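# Lay the towel flat beside the basket, then withdraw

## Task

Get the towel lying flat on the table as a single layer. It must stay at least one finger-width in from every table edge, at least two finger-widths away from the basket's rim, and more than a hand-width away from the column of either arm. The basket must end upright with its entire base resting on the table, no more than three finger-widths from its starting spot, and turned roughly as it was at the start. Finish by opening both grippers and moving the arms away. Anything that stays in place only because the robot is holding it does not count.

## Robot and tools

ROBOT AND FRAME. There are two six-joint arms, left_arm and right_arm, and each has a parallel gripper. All positions use one scene frame. Its origin lies on the table top midway between the arms, +x points out across the table, +z points up, and left_arm sits on the +y side. The arm names do not refer to sides of any image. The bases are at left_arm (+0.040, +0.254, 0) m and right_arm (+0.005, -0.326, 0) m, each turned only slightly about z. The fingers point along the gripper's +z axis and close along its y axis. The reported end_effector_position is the point between the finger pads, roughly 1 cm short of the tips.

THE ROW. Every command is built from a row of 14 numbers, each between -1 and 1, and all 14 are needed even if only one arm moves. The first 7 are for left_arm and the next 7 for right_arm. Within each arm the order is: shoulder, elbow, waist, wrist pitch, wrist yaw, wrist roll, then the opening. The six joint numbers are scaled offsets, not poses. A value of 1.0 equals 1.32 rad for the shoulder, 1.276 for the elbow, 1.264 for the waist, 1.83 for wrist pitch, 1.686 for wrist yaw and 2.022 for wrist roll. The opening is absolute: +1 is fully open and -1 is shut. Wrist pitch has its sign flipped relative to the URDF everywhere, both in commands and in results. The joint ranges in URDF signs are: waist -2.880 to 2.880, shoulder 0.000 to 3.142, elbow 0.000 to 3.019, wrist pitch -1.693 to 1.571 (which is -1.571 to 1.693 in your numbers), wrist yaw -1.571 to 1.571, and wrist roll -2.094 to 2.094. The true stops can differ by up to 0.019 rad. If an action would push a joint outward more than 0.019 rad past a stop, it is rejected for both arms. If the first action of a call is rejected, the whole call is void.

TOOLS.
execute_actions(actions): a list of at most 15 actions, run one after another. Each action is a table of at most 15 rows. Each row lasts one 1/30 s step, and if the table is shorter its last row repeats, so every action takes 0.5 s. The joint offsets in every row of an action are measured from the angles the arm had when that action began, not from the row before. For the first action in a call, the reference is the latest reported angles. Calling it with an empty list just returns the current state and images.
move(target, speed, blocking): target is one row. Its joint offsets are measured from the "Joint positions" in the latest result that printed them. All joints travel in step and finish together, so the hand traces a curve, and nothing stops for obstacles or for the other arm. speed (0.01 to 2 rad/s, default 0.5) caps the joint that has the farthest to travel. A path lasts between 0.5 and 10 s. With blocking=false the result comes back after 0.5 s while the motion continues; check it with wait(0) and do not send new motion until a result shows it has ended. The extra "move:" line gives the ending (done, off_target, moving, held, fault), limits=held or limits=none, and each arm's joint that is farthest off.
wait(seconds): 0 to 10 s, with each arm holding its last command. It returns early if a running move finishes.
stop(): brakes a running move. It needs stopping distance, and the fingers keep moving.
zoom_image(camera, region): region is [x0, y0, x1, y1] in pixels, at most 504 by 504, measured from the top-left corner. The camera must be one of cam_high, cam_low, cam_left_wrist or cam_right_wrist, each 504x504.
read_manual(section): returns only the licence texts ("licences").
finished_scene(scene): pass the current scene number to end it. This cannot be undone, and the goal must still hold when it is called.

MOTION LIMITS. On each step a joint's target may run ahead of its measured angle by at most: waist 0.264, shoulder 0.32, elbow 0.276, wrist pitch 0.33, wrist yaw 0.186, wrist roll 0.522 rad. The gripper also may not be aimed more than 70 mm from where it is. Large changes therefore take several actions, and an unfinished change must be commanded again. If you send zero offsets the arms slowly droop, so re-aim at the wanted angles now and then. Fast moves hit harder, and a target set deep past a contact presses harder.

RESULTS. The state line gives each gripper's position (m) and quat_wxyz in the scene frame, and it is less accurate at long reach. "Joint positions" and "Joint velocities" list each arm's joints in row order, then the finger gap in metres, which is 0.094 when fully open. "Joint targets" shows the angles currently being driven toward. grip_measured is the finger opening on the command scale and can be off by about 1 mm. The torques are raw drive outputs with offsets and noise. Step readings list joint angles at sampled steps, and HELD marks steps that were held back. "joint command not followed" means a clearance check changed the targets. "joint sent to its limit" means a joint was clipped at its stop. FAULT, MOTOR HOT (from 85 °C) and OVER-TEMPERATURE FAULT (at 100 °C, when the arm goes limp) warn about stops.

GRIPPING. To hold something, command an opening about 0.03 below grip_measured; a smaller margin gives a lighter grip. Each pad pushes with at most about 50 to 62 N. Cloth thinner than about 2 mm is held less firmly. Objects you hold may now and then be jerked briefly.

CAMERAS. cam_high looks down from about (-0.25, -0.02, 1.38). cam_low looks back across the table from about (1.33, -0.81, 0.27). The wrist cameras ride on the hands. Calibrations (K, distortion, T_world_to_cam) are supplied, but each may be off by a few millimetres and degrees.

AVOID. Keep the arms from striking or pressing on each other. Do not knock anything off the table, and do not drop, slam or shove hard. Avoid long heavy holds that heat the motors. While you are thinking, the robot keeps holding its last command.

Each tool is called as name(argument=value, ...), one argument or row to a line, values as JSON.

## Session

execute_actions(
  actions=[],
)

Scene clock: 0.00 s.
left_arm: end_effector_position=(+0.1511, +0.5020, +0.3347) grip_measured=+1.000 end_effector_quat_wxyz=(+0.682, -0.515, +0.474, +0.212) | right_arm: end_effector_position=(+0.3988, +0.3272, +0.1925) grip_measured=+1.000 end_effector_quat_wxyz=(-0.119, +0.949, -0.291, +0.038)
Joint names: [shoulder, elbow, waist, wrist pitch, wrist yaw, wrist roll]
Joint positions: left_arm=[ 0.121  0.349  1.225  0.209  0.062 -0.526  0.094] | right_arm=[ 2.303  2.471  0.997  1.489  0.017 -1.516  0.094]
Joint velocities: left_arm=[-0.015 -0.007  0.015 -0.007 -0.081  0.007  0.   ] | right_arm=[-0.015 -0.022 -0.015  0.017 -0.095 -0.007  0.   ]
Joint torques (N m, as the arm reports them, + toward a larger Joint positions number): no reading
Joint targets: left_arm=[0.121 0.375 1.225 0.204 0.062 -0.526] | right_arm=[2.304 2.497 0.997 1.487 0.017 -1.516]

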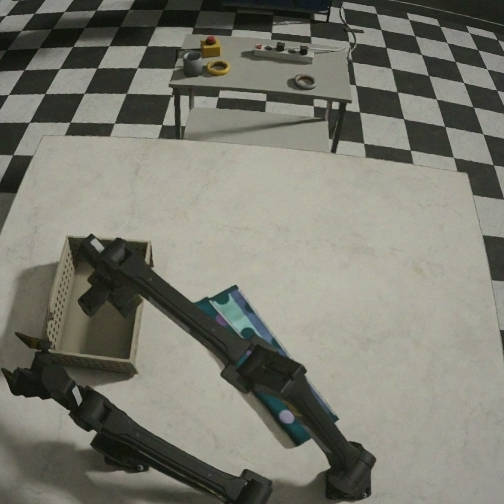

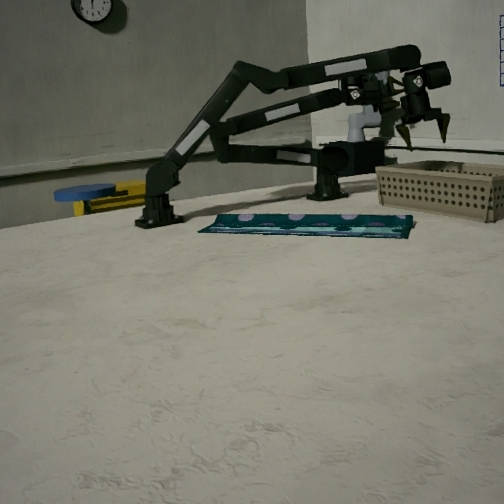

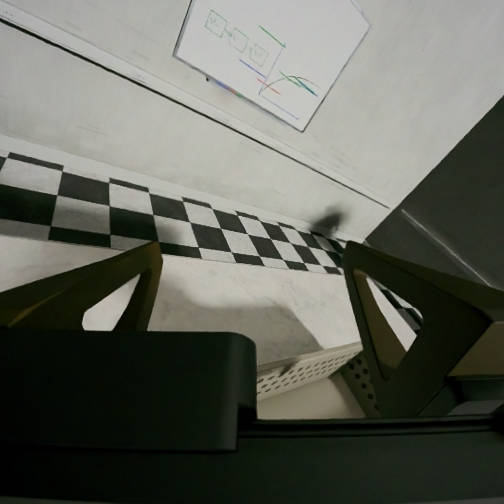

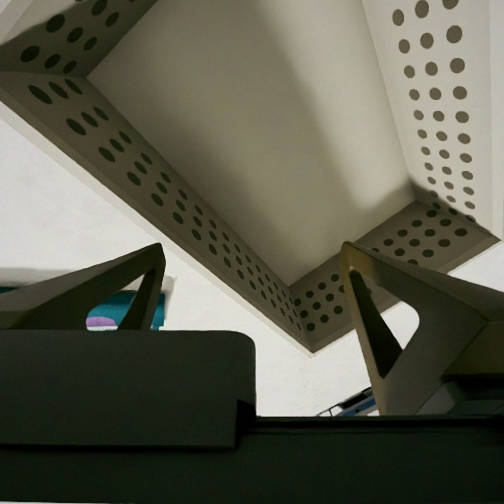

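move(
  target=[0,0,0,0,0,0,1,-0.3,-0.6,-1,0,0,0.75,1],
  speed=0.8,
)

zoom_image(
  camera="cam_high",
  region=[160,260,380,480],
)

zoom_image(
  camera="cam_low",
  region=[180,170,440,270],
)

Scene clock: 5.40 s.
left_arm: end_effector_position=(+0.1511, +0.5020, +0.3347) grip_measured=+1.000 end_effector_quat_wxyz=(+0.682, -0.515, +0.474, +0.212) | right_arm: end_effector_position=(+0.5463, -0.4647, +0.1379) grip_measured=+1.000 end_effector_quat_wxyz=(-0.065, +0.114, +0.991, +0.000)
Joint names: [shoulder, elbow, waist, wrist pitch, wrist yaw, wrist roll]
Joint positions: left_arm=[ 0.121  0.349  1.225  0.209  0.062 -0.526  0.094] | right_arm=[ 1.927  1.715 -0.28   1.489  0.017 -0.014  0.094]
Joint velocities: left_arm=[-0.015  0.002 -0.005 -0.002  0.022 -0.007  0.   ] | right_arm=[ 0.005  0.012 -0.005  0.007  0.022  0.037  0.   ]
Joint torques (N m, as the arm reports them, + toward a larger Joint positions number): left_arm=[ 3.25  8.71 -1.84 -1.65  0.04  0.04] | right_arm=[-19.55   7.86   0.15  -0.15   0.11   0.05]
Joint targets: left_arm=[0.121 0.349 1.225 0.209 0.062 -0.526] | right_arm=[1.907 1.705 -0.267 1.489 0.017 0.000]
move: done; limits=none; left_arm: farthest joint: the waist, 0.000 radians from its target (0.000 radians at the start); right_arm: farthest joint: the shoulder, 0.020 radians from its target (0.396 radians at the start)
camera_calibration (this result's frames):
cam_right_wrist: T_world_to_cam=[[-0.249605, -0.967983, 0.0265624, -0.31627], [-0.709031, 0.201376, 0.675813, 0.397328], [-0.659524, 0.149853, -0.736595, 0.65716], [0, 0, 0, 1]] pos_world=[0.636189, -0.484634, 0.223942]

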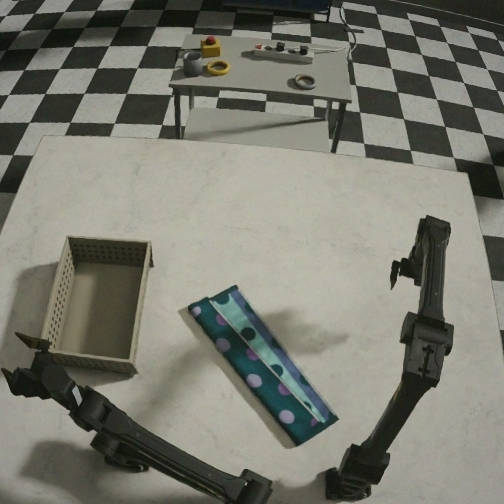

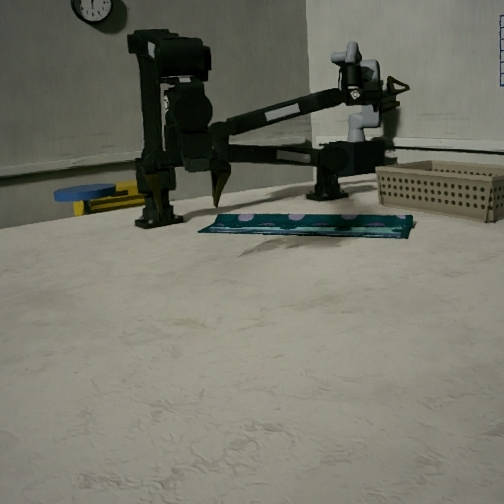

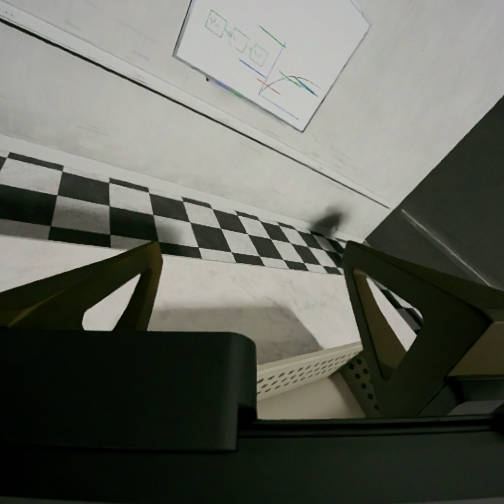

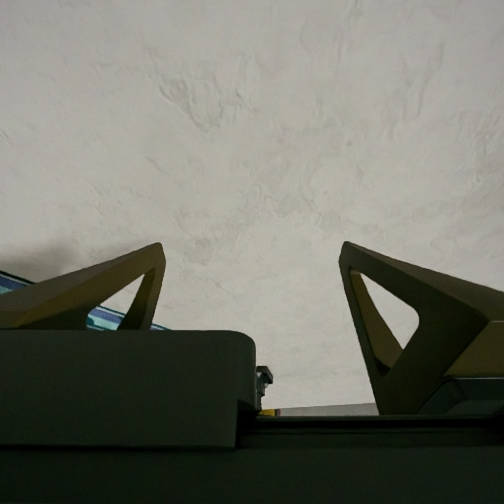

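Region (160, 260, 380, 480) of cam_high's 504x504 image, scaled by 2.291, with more detail than that image has.

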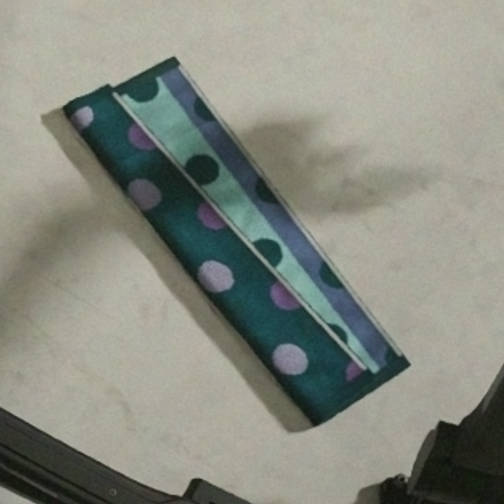

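Region (180, 170, 440, 270) of cam_low's 504x504 image, scaled by 1.938, with more detail than that image has; it fills the top 194 rows of this view, and the rest is white.

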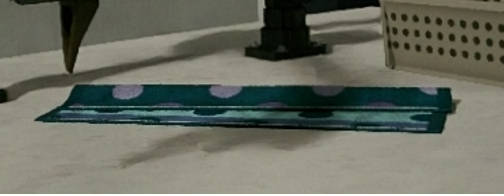

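move(
  target=[0.9,0.87,-1,0.495,-0.037,-0.274,-0.3,-0.69,-0.93,0.498,-0.244,-0.01,-0.141,-0.3],
  speed=0.7,
)

move(
  target=[0.44,0.01,-0.26,0,0,0,-0.3,0,0,0,0,0,0,-0.3],
)

Scene clock: 12.50 s.
left_arm: end_effector_position=(+0.5403, +0.2139, +0.3452) grip_measured=-0.298 end_effector_quat_wxyz=(+0.234, -0.456, +0.845, -0.152) | right_arm: end_effector_position=(+0.2134, -0.2453, +0.0629) grip_measured=-0.299 end_effector_quat_wxyz=(+0.011, -0.323, +0.946, -0.001)
Joint names: [shoulder, elbow, waist, wrist pitch, wrist yaw, wrist roll]
Joint positions: left_arm=[ 1.311  1.413 -0.044  1.107  0.001 -1.069  0.033] | right_arm=[ 1.021  0.53   0.338  1.058  0.003 -0.285  0.033]
Joint velocities: left_arm=[-0.015 -0.007 -0.015  0.002  0.022  0.022  0.   ] | right_arm=[-0.015 -0.002 -0.015 -0.002  0.022  0.022 -0.001]
Joint torques (N m, as the arm reports them, + toward a larger Joint positions number): left_arm=[-12.32  11.89  -1.6   -0.71  -0.1   -0.06] | right_arm=[-4.46  7.97  0.35 -1.09 -0.09 -0.26]
Joint targets: left_arm=[1.309 1.459 -0.039 1.115 -0.001 -1.080] | right_arm=[1.016 0.528 0.349 1.042 -0.000 -0.299]
move: off_target (left_arm); limits=none; left_arm: farthest joint: the elbow, 0.046 radians from its target (1.110 radians at the start); right_arm: farthest joint: the wrist pitch, 0.016 radians from its target (0.446 radians at the start)
camera_calibration (this result's frames):
cam_left_wrist: T_world_to_cam=[[0.705378, -0.537577, 0.462009, -0.422535], [-0.694652, -0.653976, 0.299625, 0.412531], [0.141071, -0.532284, -0.834729, 0.446568], [0, 0, 0, 1]] pos_world=[0.521614, 0.280341, 0.444374]
cam_right_wrist: T_world_to_cam=[[0.591343, -0.80624, 0.0170348, -0.32424], [-0.674166, -0.48266, 0.559052, -0.0000781807], [-0.442508, -0.342076, -0.828957, 0.188339], [0, 0, 0, 1]] pos_world=[0.275026, -0.197027, 0.161692]

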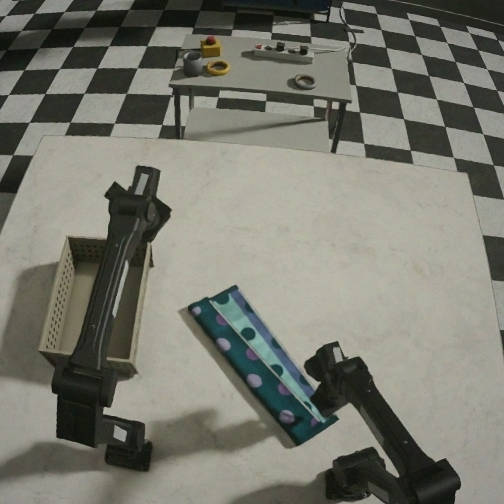

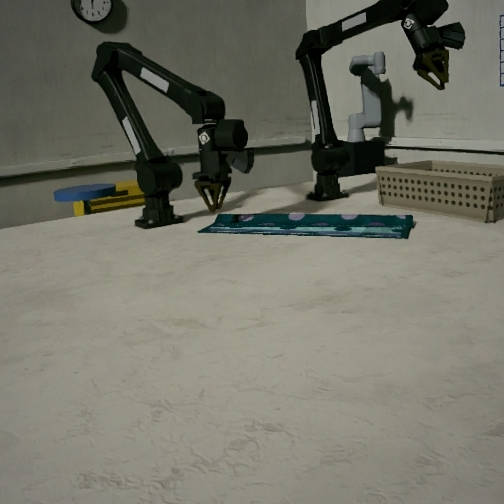

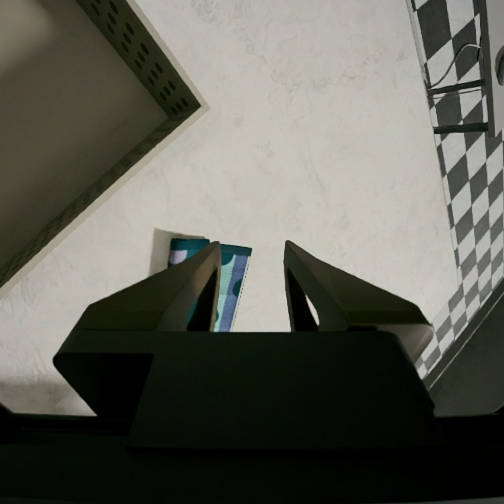

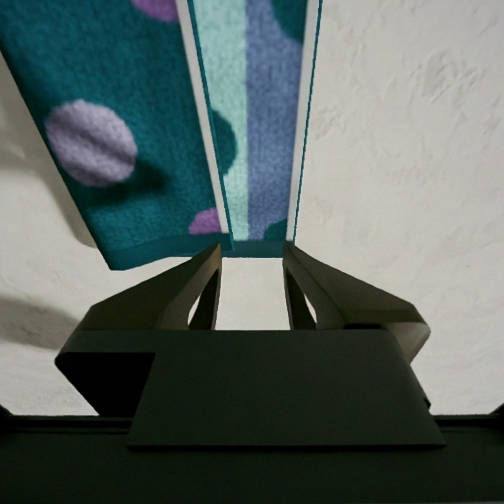

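Scene clock: 14.10 s.
left_arm: end_effector_position=(+0.5363, +0.0395, +0.0440) grip_measured=-0.298 end_effector_quat_wxyz=(-0.008, -0.325, +0.946, +0.007) | right_arm: end_effector_position=(+0.2134, -0.2453, +0.0629) grip_measured=-0.299 end_effector_quat_wxyz=(+0.011, -0.323, +0.946, -0.001)
Joint names: [shoulder, elbow, waist, wrist pitch, wrist yaw, wrist roll]
Joint positions: left_arm=[ 1.897  1.413 -0.372  1.107  0.001 -1.069  0.033] | right_arm=[ 1.021  0.53   0.338  1.058  0.003 -0.285  0.033]
Joint velocities: left_arm=[-0.005  0.002 -0.015  0.002 -0.007 -0.051  0.001] | right_arm=[-0.015 -0.007 -0.024  0.012 -0.051 -0.022  0.001]
Joint torques (N m, as the arm reports them, + toward a larger Joint positions number): left_arm=[-20.18   7.7   -1.71  -0.12  -0.02   0.01] | right_arm=[-3.77  8.12 -0.86 -0.39  0.06 -0.06]
Joint targets: left_arm=[1.892 1.426 -0.372 1.107 0.001 -1.069] | right_arm=[1.021 0.530 0.338 1.058 0.003 -0.285]
move: done; limits=none; left_arm: farthest joint: the elbow, 0.013 radians from its target (0.013 radians at the start); right_arm: farthest joint: the waist, 0.000 radians from its target (0.000 radians at the start)
camera_calibration (this result's frames):
cam_left_wrist: T_world_to_cam=[[0.615019, -0.788043, -0.0271983, -0.294373], [-0.617867, -0.503064, 0.60429, 0.325417], [-0.489889, -0.354845, -0.7963, 0.432543], [0, 0, 0, 1]] pos_world=[0.594008, 0.0852132, 0.139782]
cam_right_wrist: T_world_to_cam=[[0.591343, -0.80624, 0.0170348, -0.32424], [-0.674166, -0.48266, 0.559052, -0.0000781807], [-0.442508, -0.342076, -0.828957, 0.188339], [0, 0, 0, 1]] pos_world=[0.275026, -0.197027, 0.161692]

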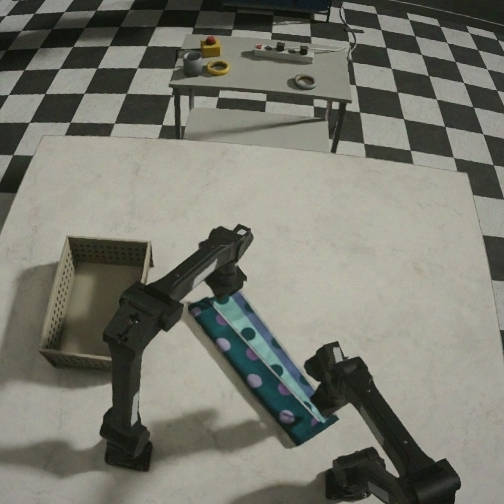

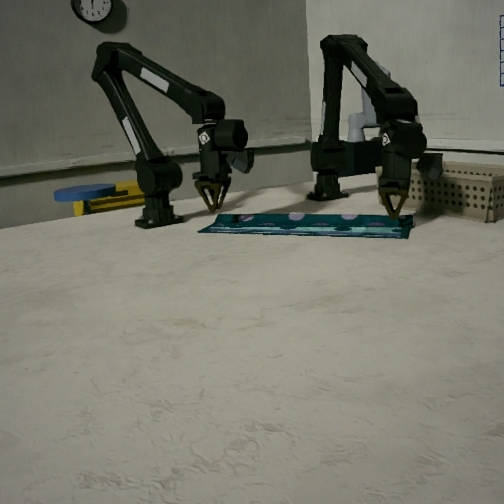

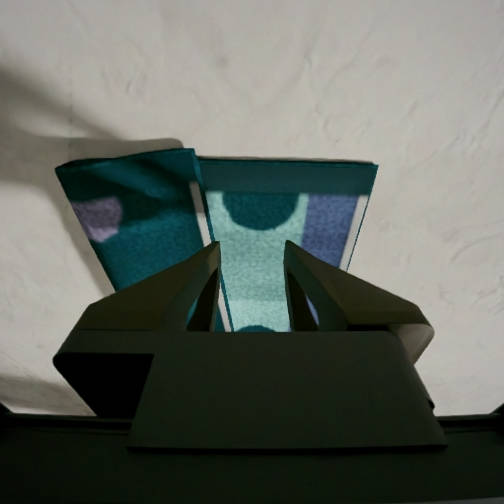

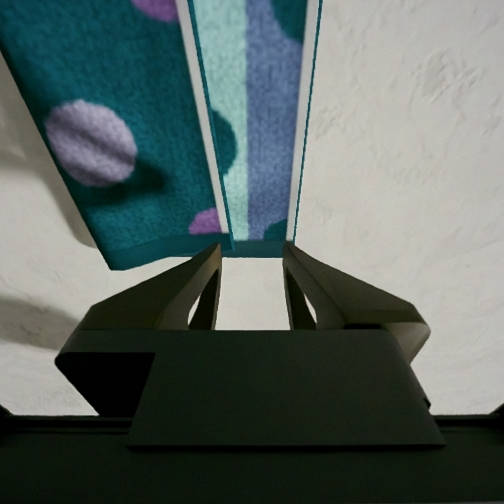

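move(
  target=[0.105,0.155,-0.034,0,0,-0.03,-0.3,0.064,-0.058,-0.103,-0.082,0,-0.075,-0.3],
  speed=0.15,
)

Scene clock: 17.50 s.
left_arm: end_effector_position=(+0.5801, +0.0021, +0.0350) grip_measured=-0.298 end_effector_quat_wxyz=(+0.008, -0.335, +0.942, -0.008) | right_arm: end_effector_position=(+0.2189, -0.2706, +0.0275) grip_measured=-0.299 end_effector_quat_wxyz=(+0.009, -0.334, +0.943, -0.002)
Joint names: [shoulder, elbow, waist, wrist pitch, wrist yaw, wrist roll]
Joint positions: left_arm=[ 2.012  1.571 -0.4    1.107  0.001 -1.119  0.033] | right_arm=[ 1.093  0.464  0.222  0.924  0.003 -0.423  0.033]
Joint velocities: left_arm=[ 0.005 -0.022  0.005 -0.022 -0.007  0.007  0.   ] | right_arm=[-0.024 -0.012  0.005 -0.007 -0.022 -0.007 -0.   ]
Joint torques (N m, as the arm reports them, + toward a larger Joint positions number): left_arm=[-19.66   9.96  -2.35  -0.25  -0.03  -0.09] | right_arm=[-3.49  6.73 -1.94 -0.99  0.03 -0.23]
Joint targets: left_arm=[2.035 1.610 -0.414 1.107 0.001 -1.130] | right_arm=[1.106 0.456 0.208 0.908 0.003 -0.437]
move: off_target (left_arm); limits=none; left_arm: farthest joint: the elbow, 0.040 radians from its target (0.198 radians at the start); right_arm: farthest joint: the wrist pitch, 0.016 radians from its target (0.150 radians at the start)
camera_calibration (this result's frames):
cam_left_wrist: T_world_to_cam=[[0.632043, -0.774859, 0.0107358, -0.362271], [-0.630311, -0.505979, 0.588807, 0.346854], [-0.45081, -0.378919, -0.808202, 0.411381], [0, 0, 0, 1]] pos_world=[0.633052, 0.0506716, 0.132138]
cam_right_wrist: T_world_to_cam=[[0.609063, -0.792909, 0.0183664, -0.347529], [-0.661787, -0.495307, 0.56277, 0.00491806], [-0.437128, -0.354917, -0.82641, 0.148015], [0, 0, 0, 1]] pos_world=[0.279623, -0.22059, 0.125936]

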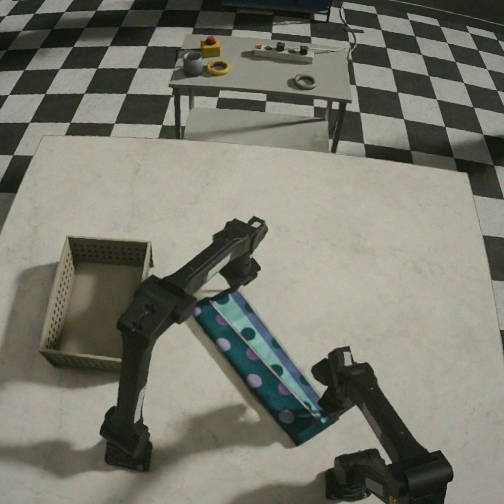

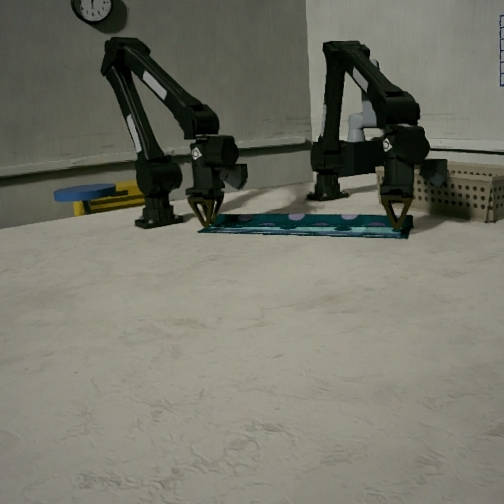

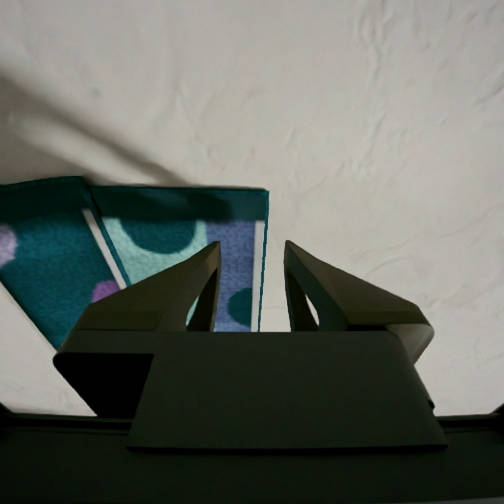

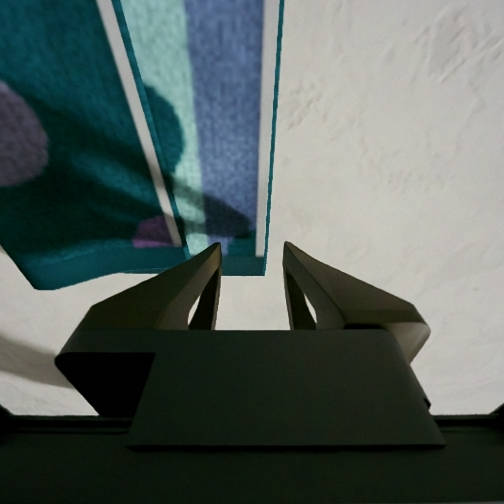

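Aligned; lowering, closing, and test lifting.

move(
  target=[0.055,0.02,0,-0.02,0,0,-0.3,0.06,-0.02,0,-0.05,0,0,-0.3],
  speed=0.08,
)

move(
  target=[0.02,0,0,0,0,0,-1,0.02,-0.01,0,0,0,0,-1],
  speed=0.05,
)

move(
  target=[-0.08,0.02,0,0.04,0,0,-1,-0.06,0.07,0,0.08,0,0,-1],
  speed=0.15,
)

Scene clock: 20.07 s.
left_arm: end_effector_position=(+0.5814, +0.0015, +0.0142) grip_measured=-0.298 end_effector_quat_wxyz=(+0.002, -0.336, +0.942, -0.003) | right_arm: end_effector_position=(+0.2220, -0.2698, +0.0130) grip_measured=-0.299 end_effector_quat_wxyz=(+0.006, -0.334, +0.943, -0.002)
Joint names: [shoulder, elbow, waist, wrist pitch, wrist yaw, wrist roll]
Joint positions: left_arm=[ 2.048  1.571 -0.4    1.086  0.001 -1.12   0.033] | right_arm=[ 1.148  0.452  0.222  0.862  0.003 -0.424  0.033]
Joint velocities: left_arm=[-0.005 -0.032 -0.005 -0.007  0.081 -0.022 -0.   ] | right_arm=[ 0.005  0.002 -0.015 -0.002  0.007  0.037  0.   ]
Joint torques (N m, as the arm reports them, + toward a larger Joint positions number): left_arm=[-19.34   8.71  -1.48  -0.79  -0.05  -0.03] | right_arm=[-2.69  5.98 -0.74 -1.6   0.03 -0.04]
Joint targets: left_arm=[2.085 1.596 -0.400 1.071 0.001 -1.119] | right_arm=[1.172 0.438 0.222 0.832 0.003 -0.423]
move: off_target (left_arm, right_arm); limits=none; left_arm: farthest joint: the shoulder, 0.036 radians from its target (0.073 radians at the start); right_arm: farthest joint: the wrist pitch, 0.029 radians from its target (0.091 radians at the start)
camera_calibration (this result's frames):
cam_left_wrist: T_world_to_cam=[[0.632394, -0.774643, -0.00230648, -0.363423], [-0.622341, -0.509828, 0.593942, 0.354912], [-0.461269, -0.37417, -0.804504, 0.401006], [0, 0, 0, 1]] pos_world=[0.635675, 0.049465, 0.110976]
cam_right_wrist: T_world_to_cam=[[0.609757, -0.792421, 0.0163063, -0.348522], [-0.658492, -0.495036, 0.566858, 0.0148948], [-0.441118, -0.356383, -0.823654, 0.138124], [0, 0, 0, 1]] pos_world=[0.28325, -0.219578, 0.111006]

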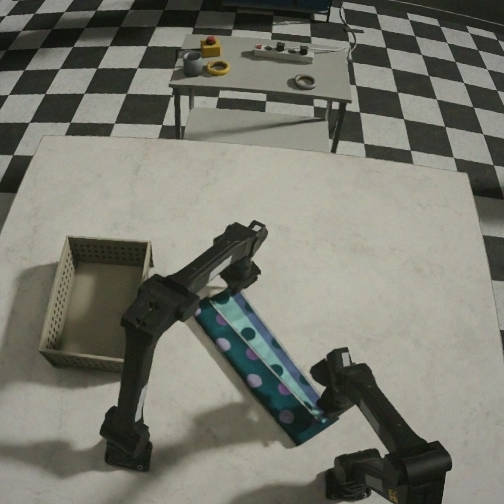

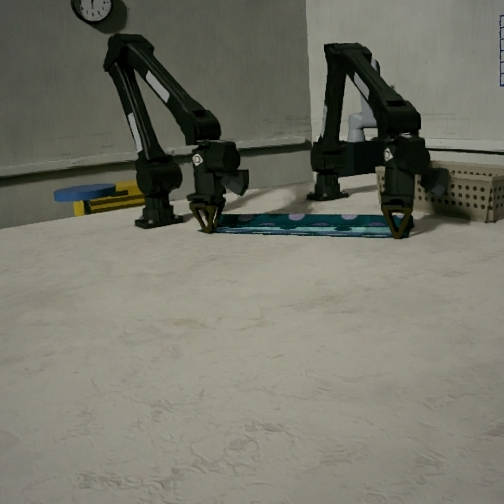

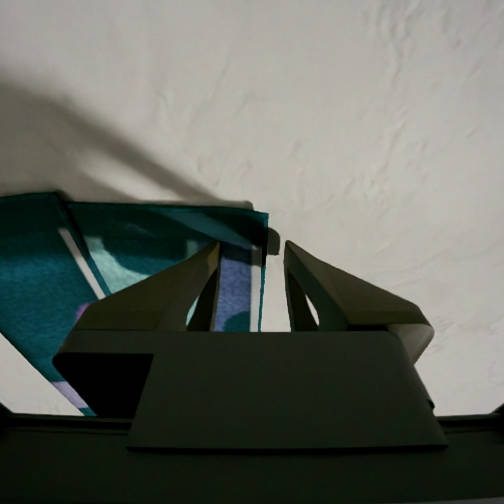

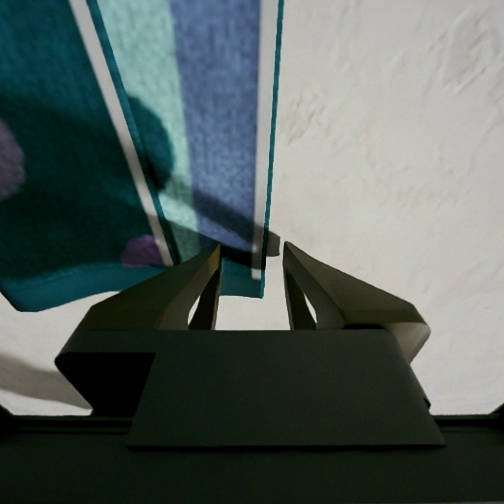

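Scene clock: 20.83 s.
left_arm: end_effector_position=(+0.5814, +0.0015, +0.0142) grip_measured=-0.957 end_effector_quat_wxyz=(+0.002, -0.336, +0.942, -0.003) | right_arm: end_effector_position=(+0.2219, -0.2692, +0.0130) grip_measured=-0.964 end_effector_quat_wxyz=(+0.006, -0.334, +0.943, -0.000)
Joint names: [shoulder, elbow, waist, wrist pitch, wrist yaw, wrist roll]
Joint positions: left_arm=[ 2.048  1.571 -0.4    1.086  0.001 -1.12   0.002] | right_arm=[ 1.148  0.452  0.222  0.862 -0.    -0.424  0.002]
Joint velocities: left_arm=[-0.015 -0.017 -0.015  0.007 -0.051 -0.022  0.   ] | right_arm=[ 0.005 -0.002  0.015  0.017 -0.066 -0.022 -0.001]
Joint torques (N m, as the arm reports them, + toward a larger Joint positions number): left_arm=[-20.25   6.79  -1.95  -0.23  -0.04  -0.01] | right_arm=[-2.62  6.04 -0.78 -0.4   0.2  -0.08]
Joint targets: left_arm=[2.075 1.571 -0.400 1.086 0.001 -1.120] | right_arm=[1.175 0.439 0.222 0.862 0.003 -0.424]
move: off_target (left_arm, right_arm); limits=none; left_arm: farthest joint: the shoulder, 0.026 radians from its target (0.026 radians at the start); right_arm: farthest joint: the shoulder, 0.026 radians from its target (0.026 radians at the start)
camera_calibration (this result's frames):
cam_left_wrist: T_world_to_cam=[[0.632394, -0.774643, -0.00230648, -0.363423], [-0.622341, -0.509828, 0.593942, 0.354912], [-0.461269, -0.37417, -0.804504, 0.401006], [0, 0, 0, 1]] pos_world=[0.635675, 0.049465, 0.110976]
cam_right_wrist: T_world_to_cam=[[0.609804, -0.792443, 0.0131427, -0.347953], [-0.657976, -0.496945, 0.565786, 0.0144643], [-0.441822, -0.353666, -0.824447, 0.139158], [0, 0, 0, 1]] pos_world=[0.283184, -0.21933, 0.111118]

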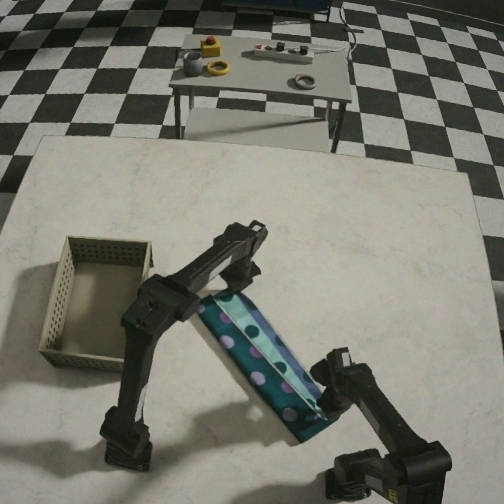

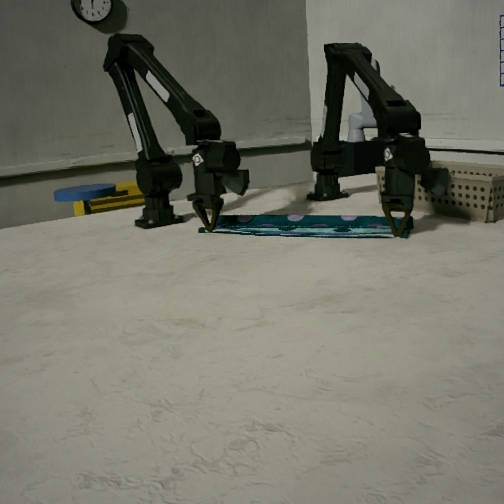

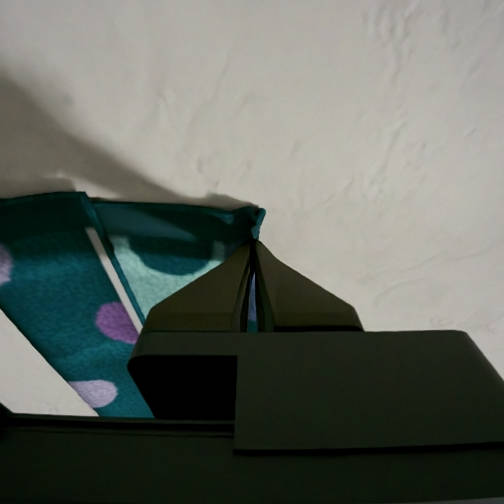

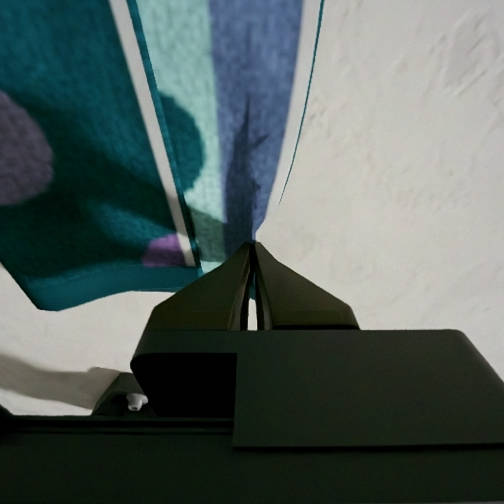

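Scene clock: 22.20 s.
left_arm: end_effector_position=(+0.5737, +0.0048, +0.0630) grip_measured=-0.957 end_effector_quat_wxyz=(+0.009, -0.336, +0.942, -0.010) | right_arm: end_effector_position=(+0.2171, -0.2704, +0.0396) grip_measured=-0.964 end_effector_quat_wxyz=(-0.004, -0.334, +0.943, +0.001)
Joint names: [shoulder, elbow, waist, wrist pitch, wrist yaw, wrist roll]
Joint positions: left_arm=[ 1.962  1.571 -0.4    1.152  0.002 -1.12   0.002] | right_arm=[ 1.08   0.494  0.222  0.992 -0.001 -0.424  0.002]
Joint velocities: left_arm=[-0.005 -0.007 -0.005 -0.002 -0.037  0.066 -0.   ] | right_arm=[-0.005 -0.017 -0.015  0.017 -0.051  0.037 -0.   ]
Joint torques (N m, as the arm reports them, + toward a larger Joint positions number): left_arm=[-23.02   9.1   -1.94  -0.07  -0.09   0.03] | right_arm=[-4.86 11.58 -0.31  0.4   0.1  -0.08]
Joint targets: left_arm=[1.943 1.596 -0.400 1.159 0.001 -1.120] | right_arm=[1.069 0.541 0.222 1.008 -0.000 -0.424]
move: off_target (left_arm, right_arm); limits=none; left_arm: farthest joint: the elbow, 0.026 radians from its target (0.026 radians at the start); right_arm: farthest joint: the elbow, 0.047 radians from its target (0.089 radians at the start)
camera_calibration (this result's frames):
cam_left_wrist: T_world_to_cam=[[0.632264, -0.774594, 0.0157005, -0.356864], [-0.632492, -0.504357, 0.587859, 0.329026], [-0.447434, -0.381612, -0.808811, 0.430319], [0, 0, 0, 1]] pos_world=[0.626278, 0.0537371, 0.160229]
cam_right_wrist: T_world_to_cam=[[0.609981, -0.7924, 0.00509192, -0.346059], [-0.646923, -0.494263, 0.580686, -0.00655225], [-0.457618, -0.357501, -0.814112, 0.160572], [0, 0, 0, 1]] pos_world=[0.280331, -0.220051, 0.13629]

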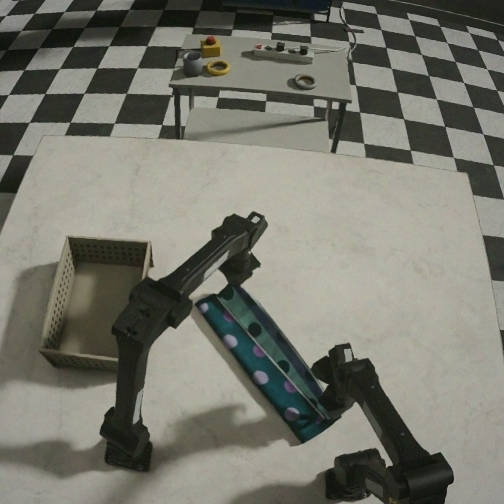

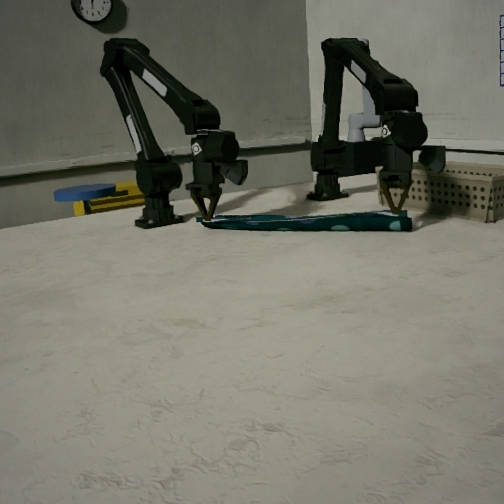

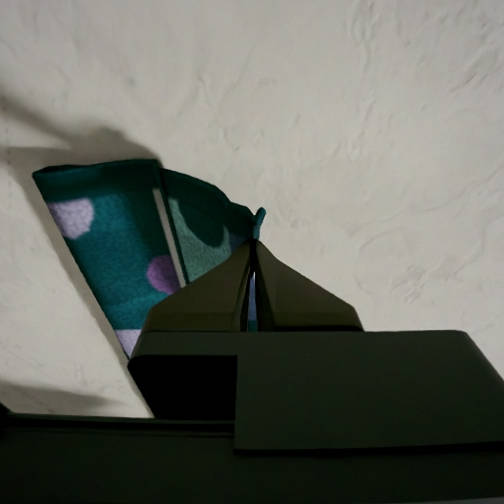

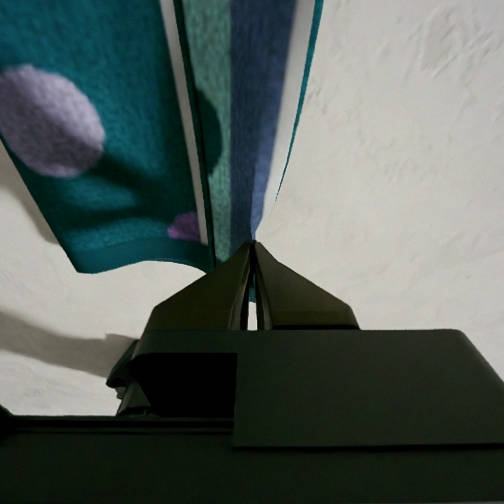

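move(
  target=[-0.46,-0.134,-0.155,0.245,0,-0.44,-1,0.17,0.69,-0.413,0.336,0,-0.7,-1],
  speed=0.4,
)

Scene clock: 28.60 s.
left_arm: end_effector_position=(+0.3620, +0.0241, +0.2815) grip_measured=-0.957 end_effector_quat_wxyz=(+0.000, -0.637, +0.771, -0.005) | right_arm: end_effector_position=(+0.3579, -0.4174, +0.2795) grip_measured=-0.963 end_effector_quat_wxyz=(-0.003, +0.708, -0.707, +0.004)
Joint names: [shoulder, elbow, waist, wrist pitch, wrist yaw, wrist roll]
Joint positions: left_arm=[ 1.366  1.398 -0.583  1.593  0.002 -1.998  0.002] | right_arm=[ 1.287  1.319 -0.288  1.594 -0.001 -1.825  0.002]
Joint velocities: left_arm=[ 0.005 -0.002 -0.015 -0.007 -0.051 -0.007 -0.001] | right_arm=[ 0.005  0.002  0.005  0.007  0.037 -0.066  0.   ]
Joint torques (N m, as the arm reports them, + toward a larger Joint positions number): left_arm=[-12.72   7.75  -2.79   0.16  -0.05  -0.11] | right_arm=[-7.97 13.69 -2.18  0.34 -0.02 -0.23]
Joint targets: left_arm=[1.355 1.400 -0.596 1.600 0.002 -2.009] | right_arm=[1.304 1.375 -0.300 1.607 -0.001 -1.839]
move: off_target (right_arm); limits=none; left_arm: farthest joint: the waist, 0.013 radians from its target (0.196 radians at the start); right_arm: farthest joint: the elbow, 0.055 radians from its target (0.880 radians at the start)
camera_calibration (this result's frames):
cam_left_wrist: T_world_to_cam=[[0.982072, -0.188501, -0.00135116, -0.347474], [-0.149877, -0.78515, 0.600896, -0.0951296], [-0.114331, -0.589921, -0.799326, 0.401405], [0, 0, 0, 1]] pos_world=[0.37288, 0.0966068, 0.377547]
cam_right_wrist: T_world_to_cam=[[0.999571, -0.023255, 0.0178321, -0.371654], [-0.0292822, -0.816548, 0.576535, -0.481885], [0.00115344, -0.57681, -0.816878, 0.11278], [0, 0, 0, 1]] pos_world=[0.357254, -0.337072, 0.376579]

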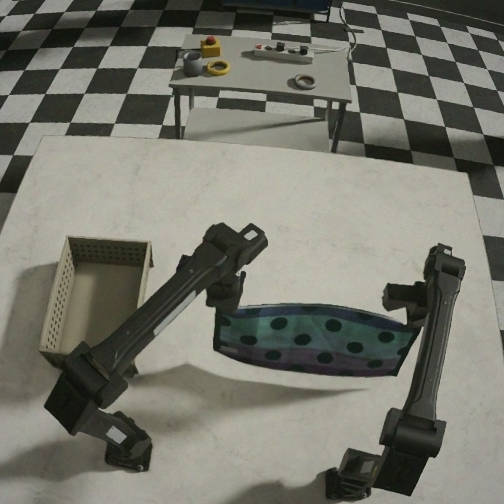

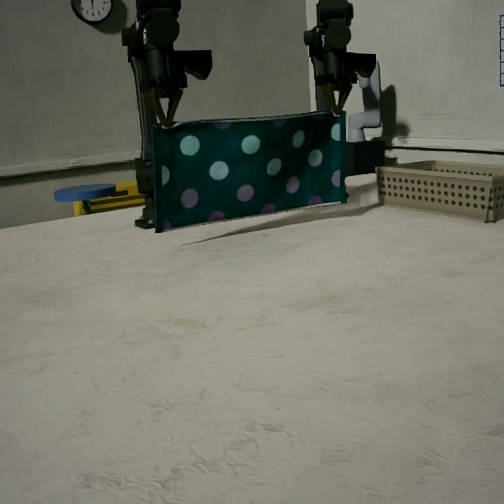

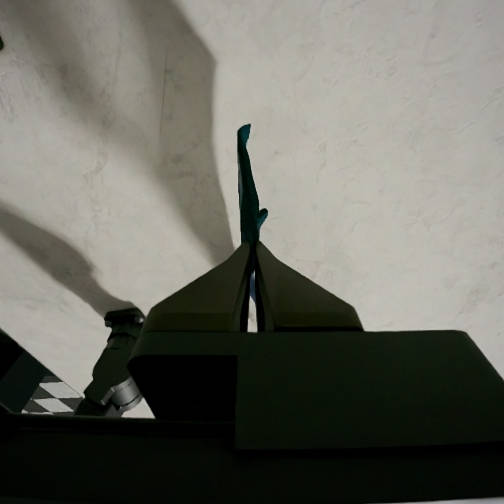

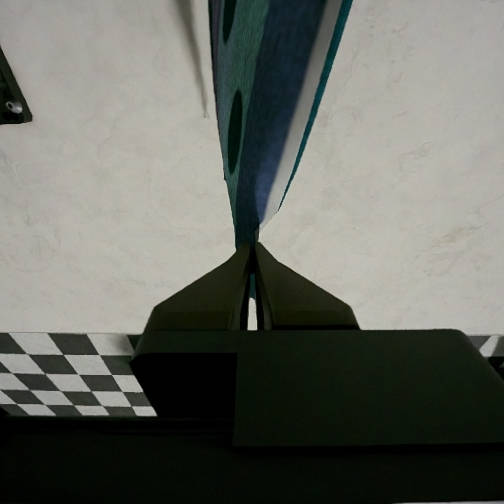

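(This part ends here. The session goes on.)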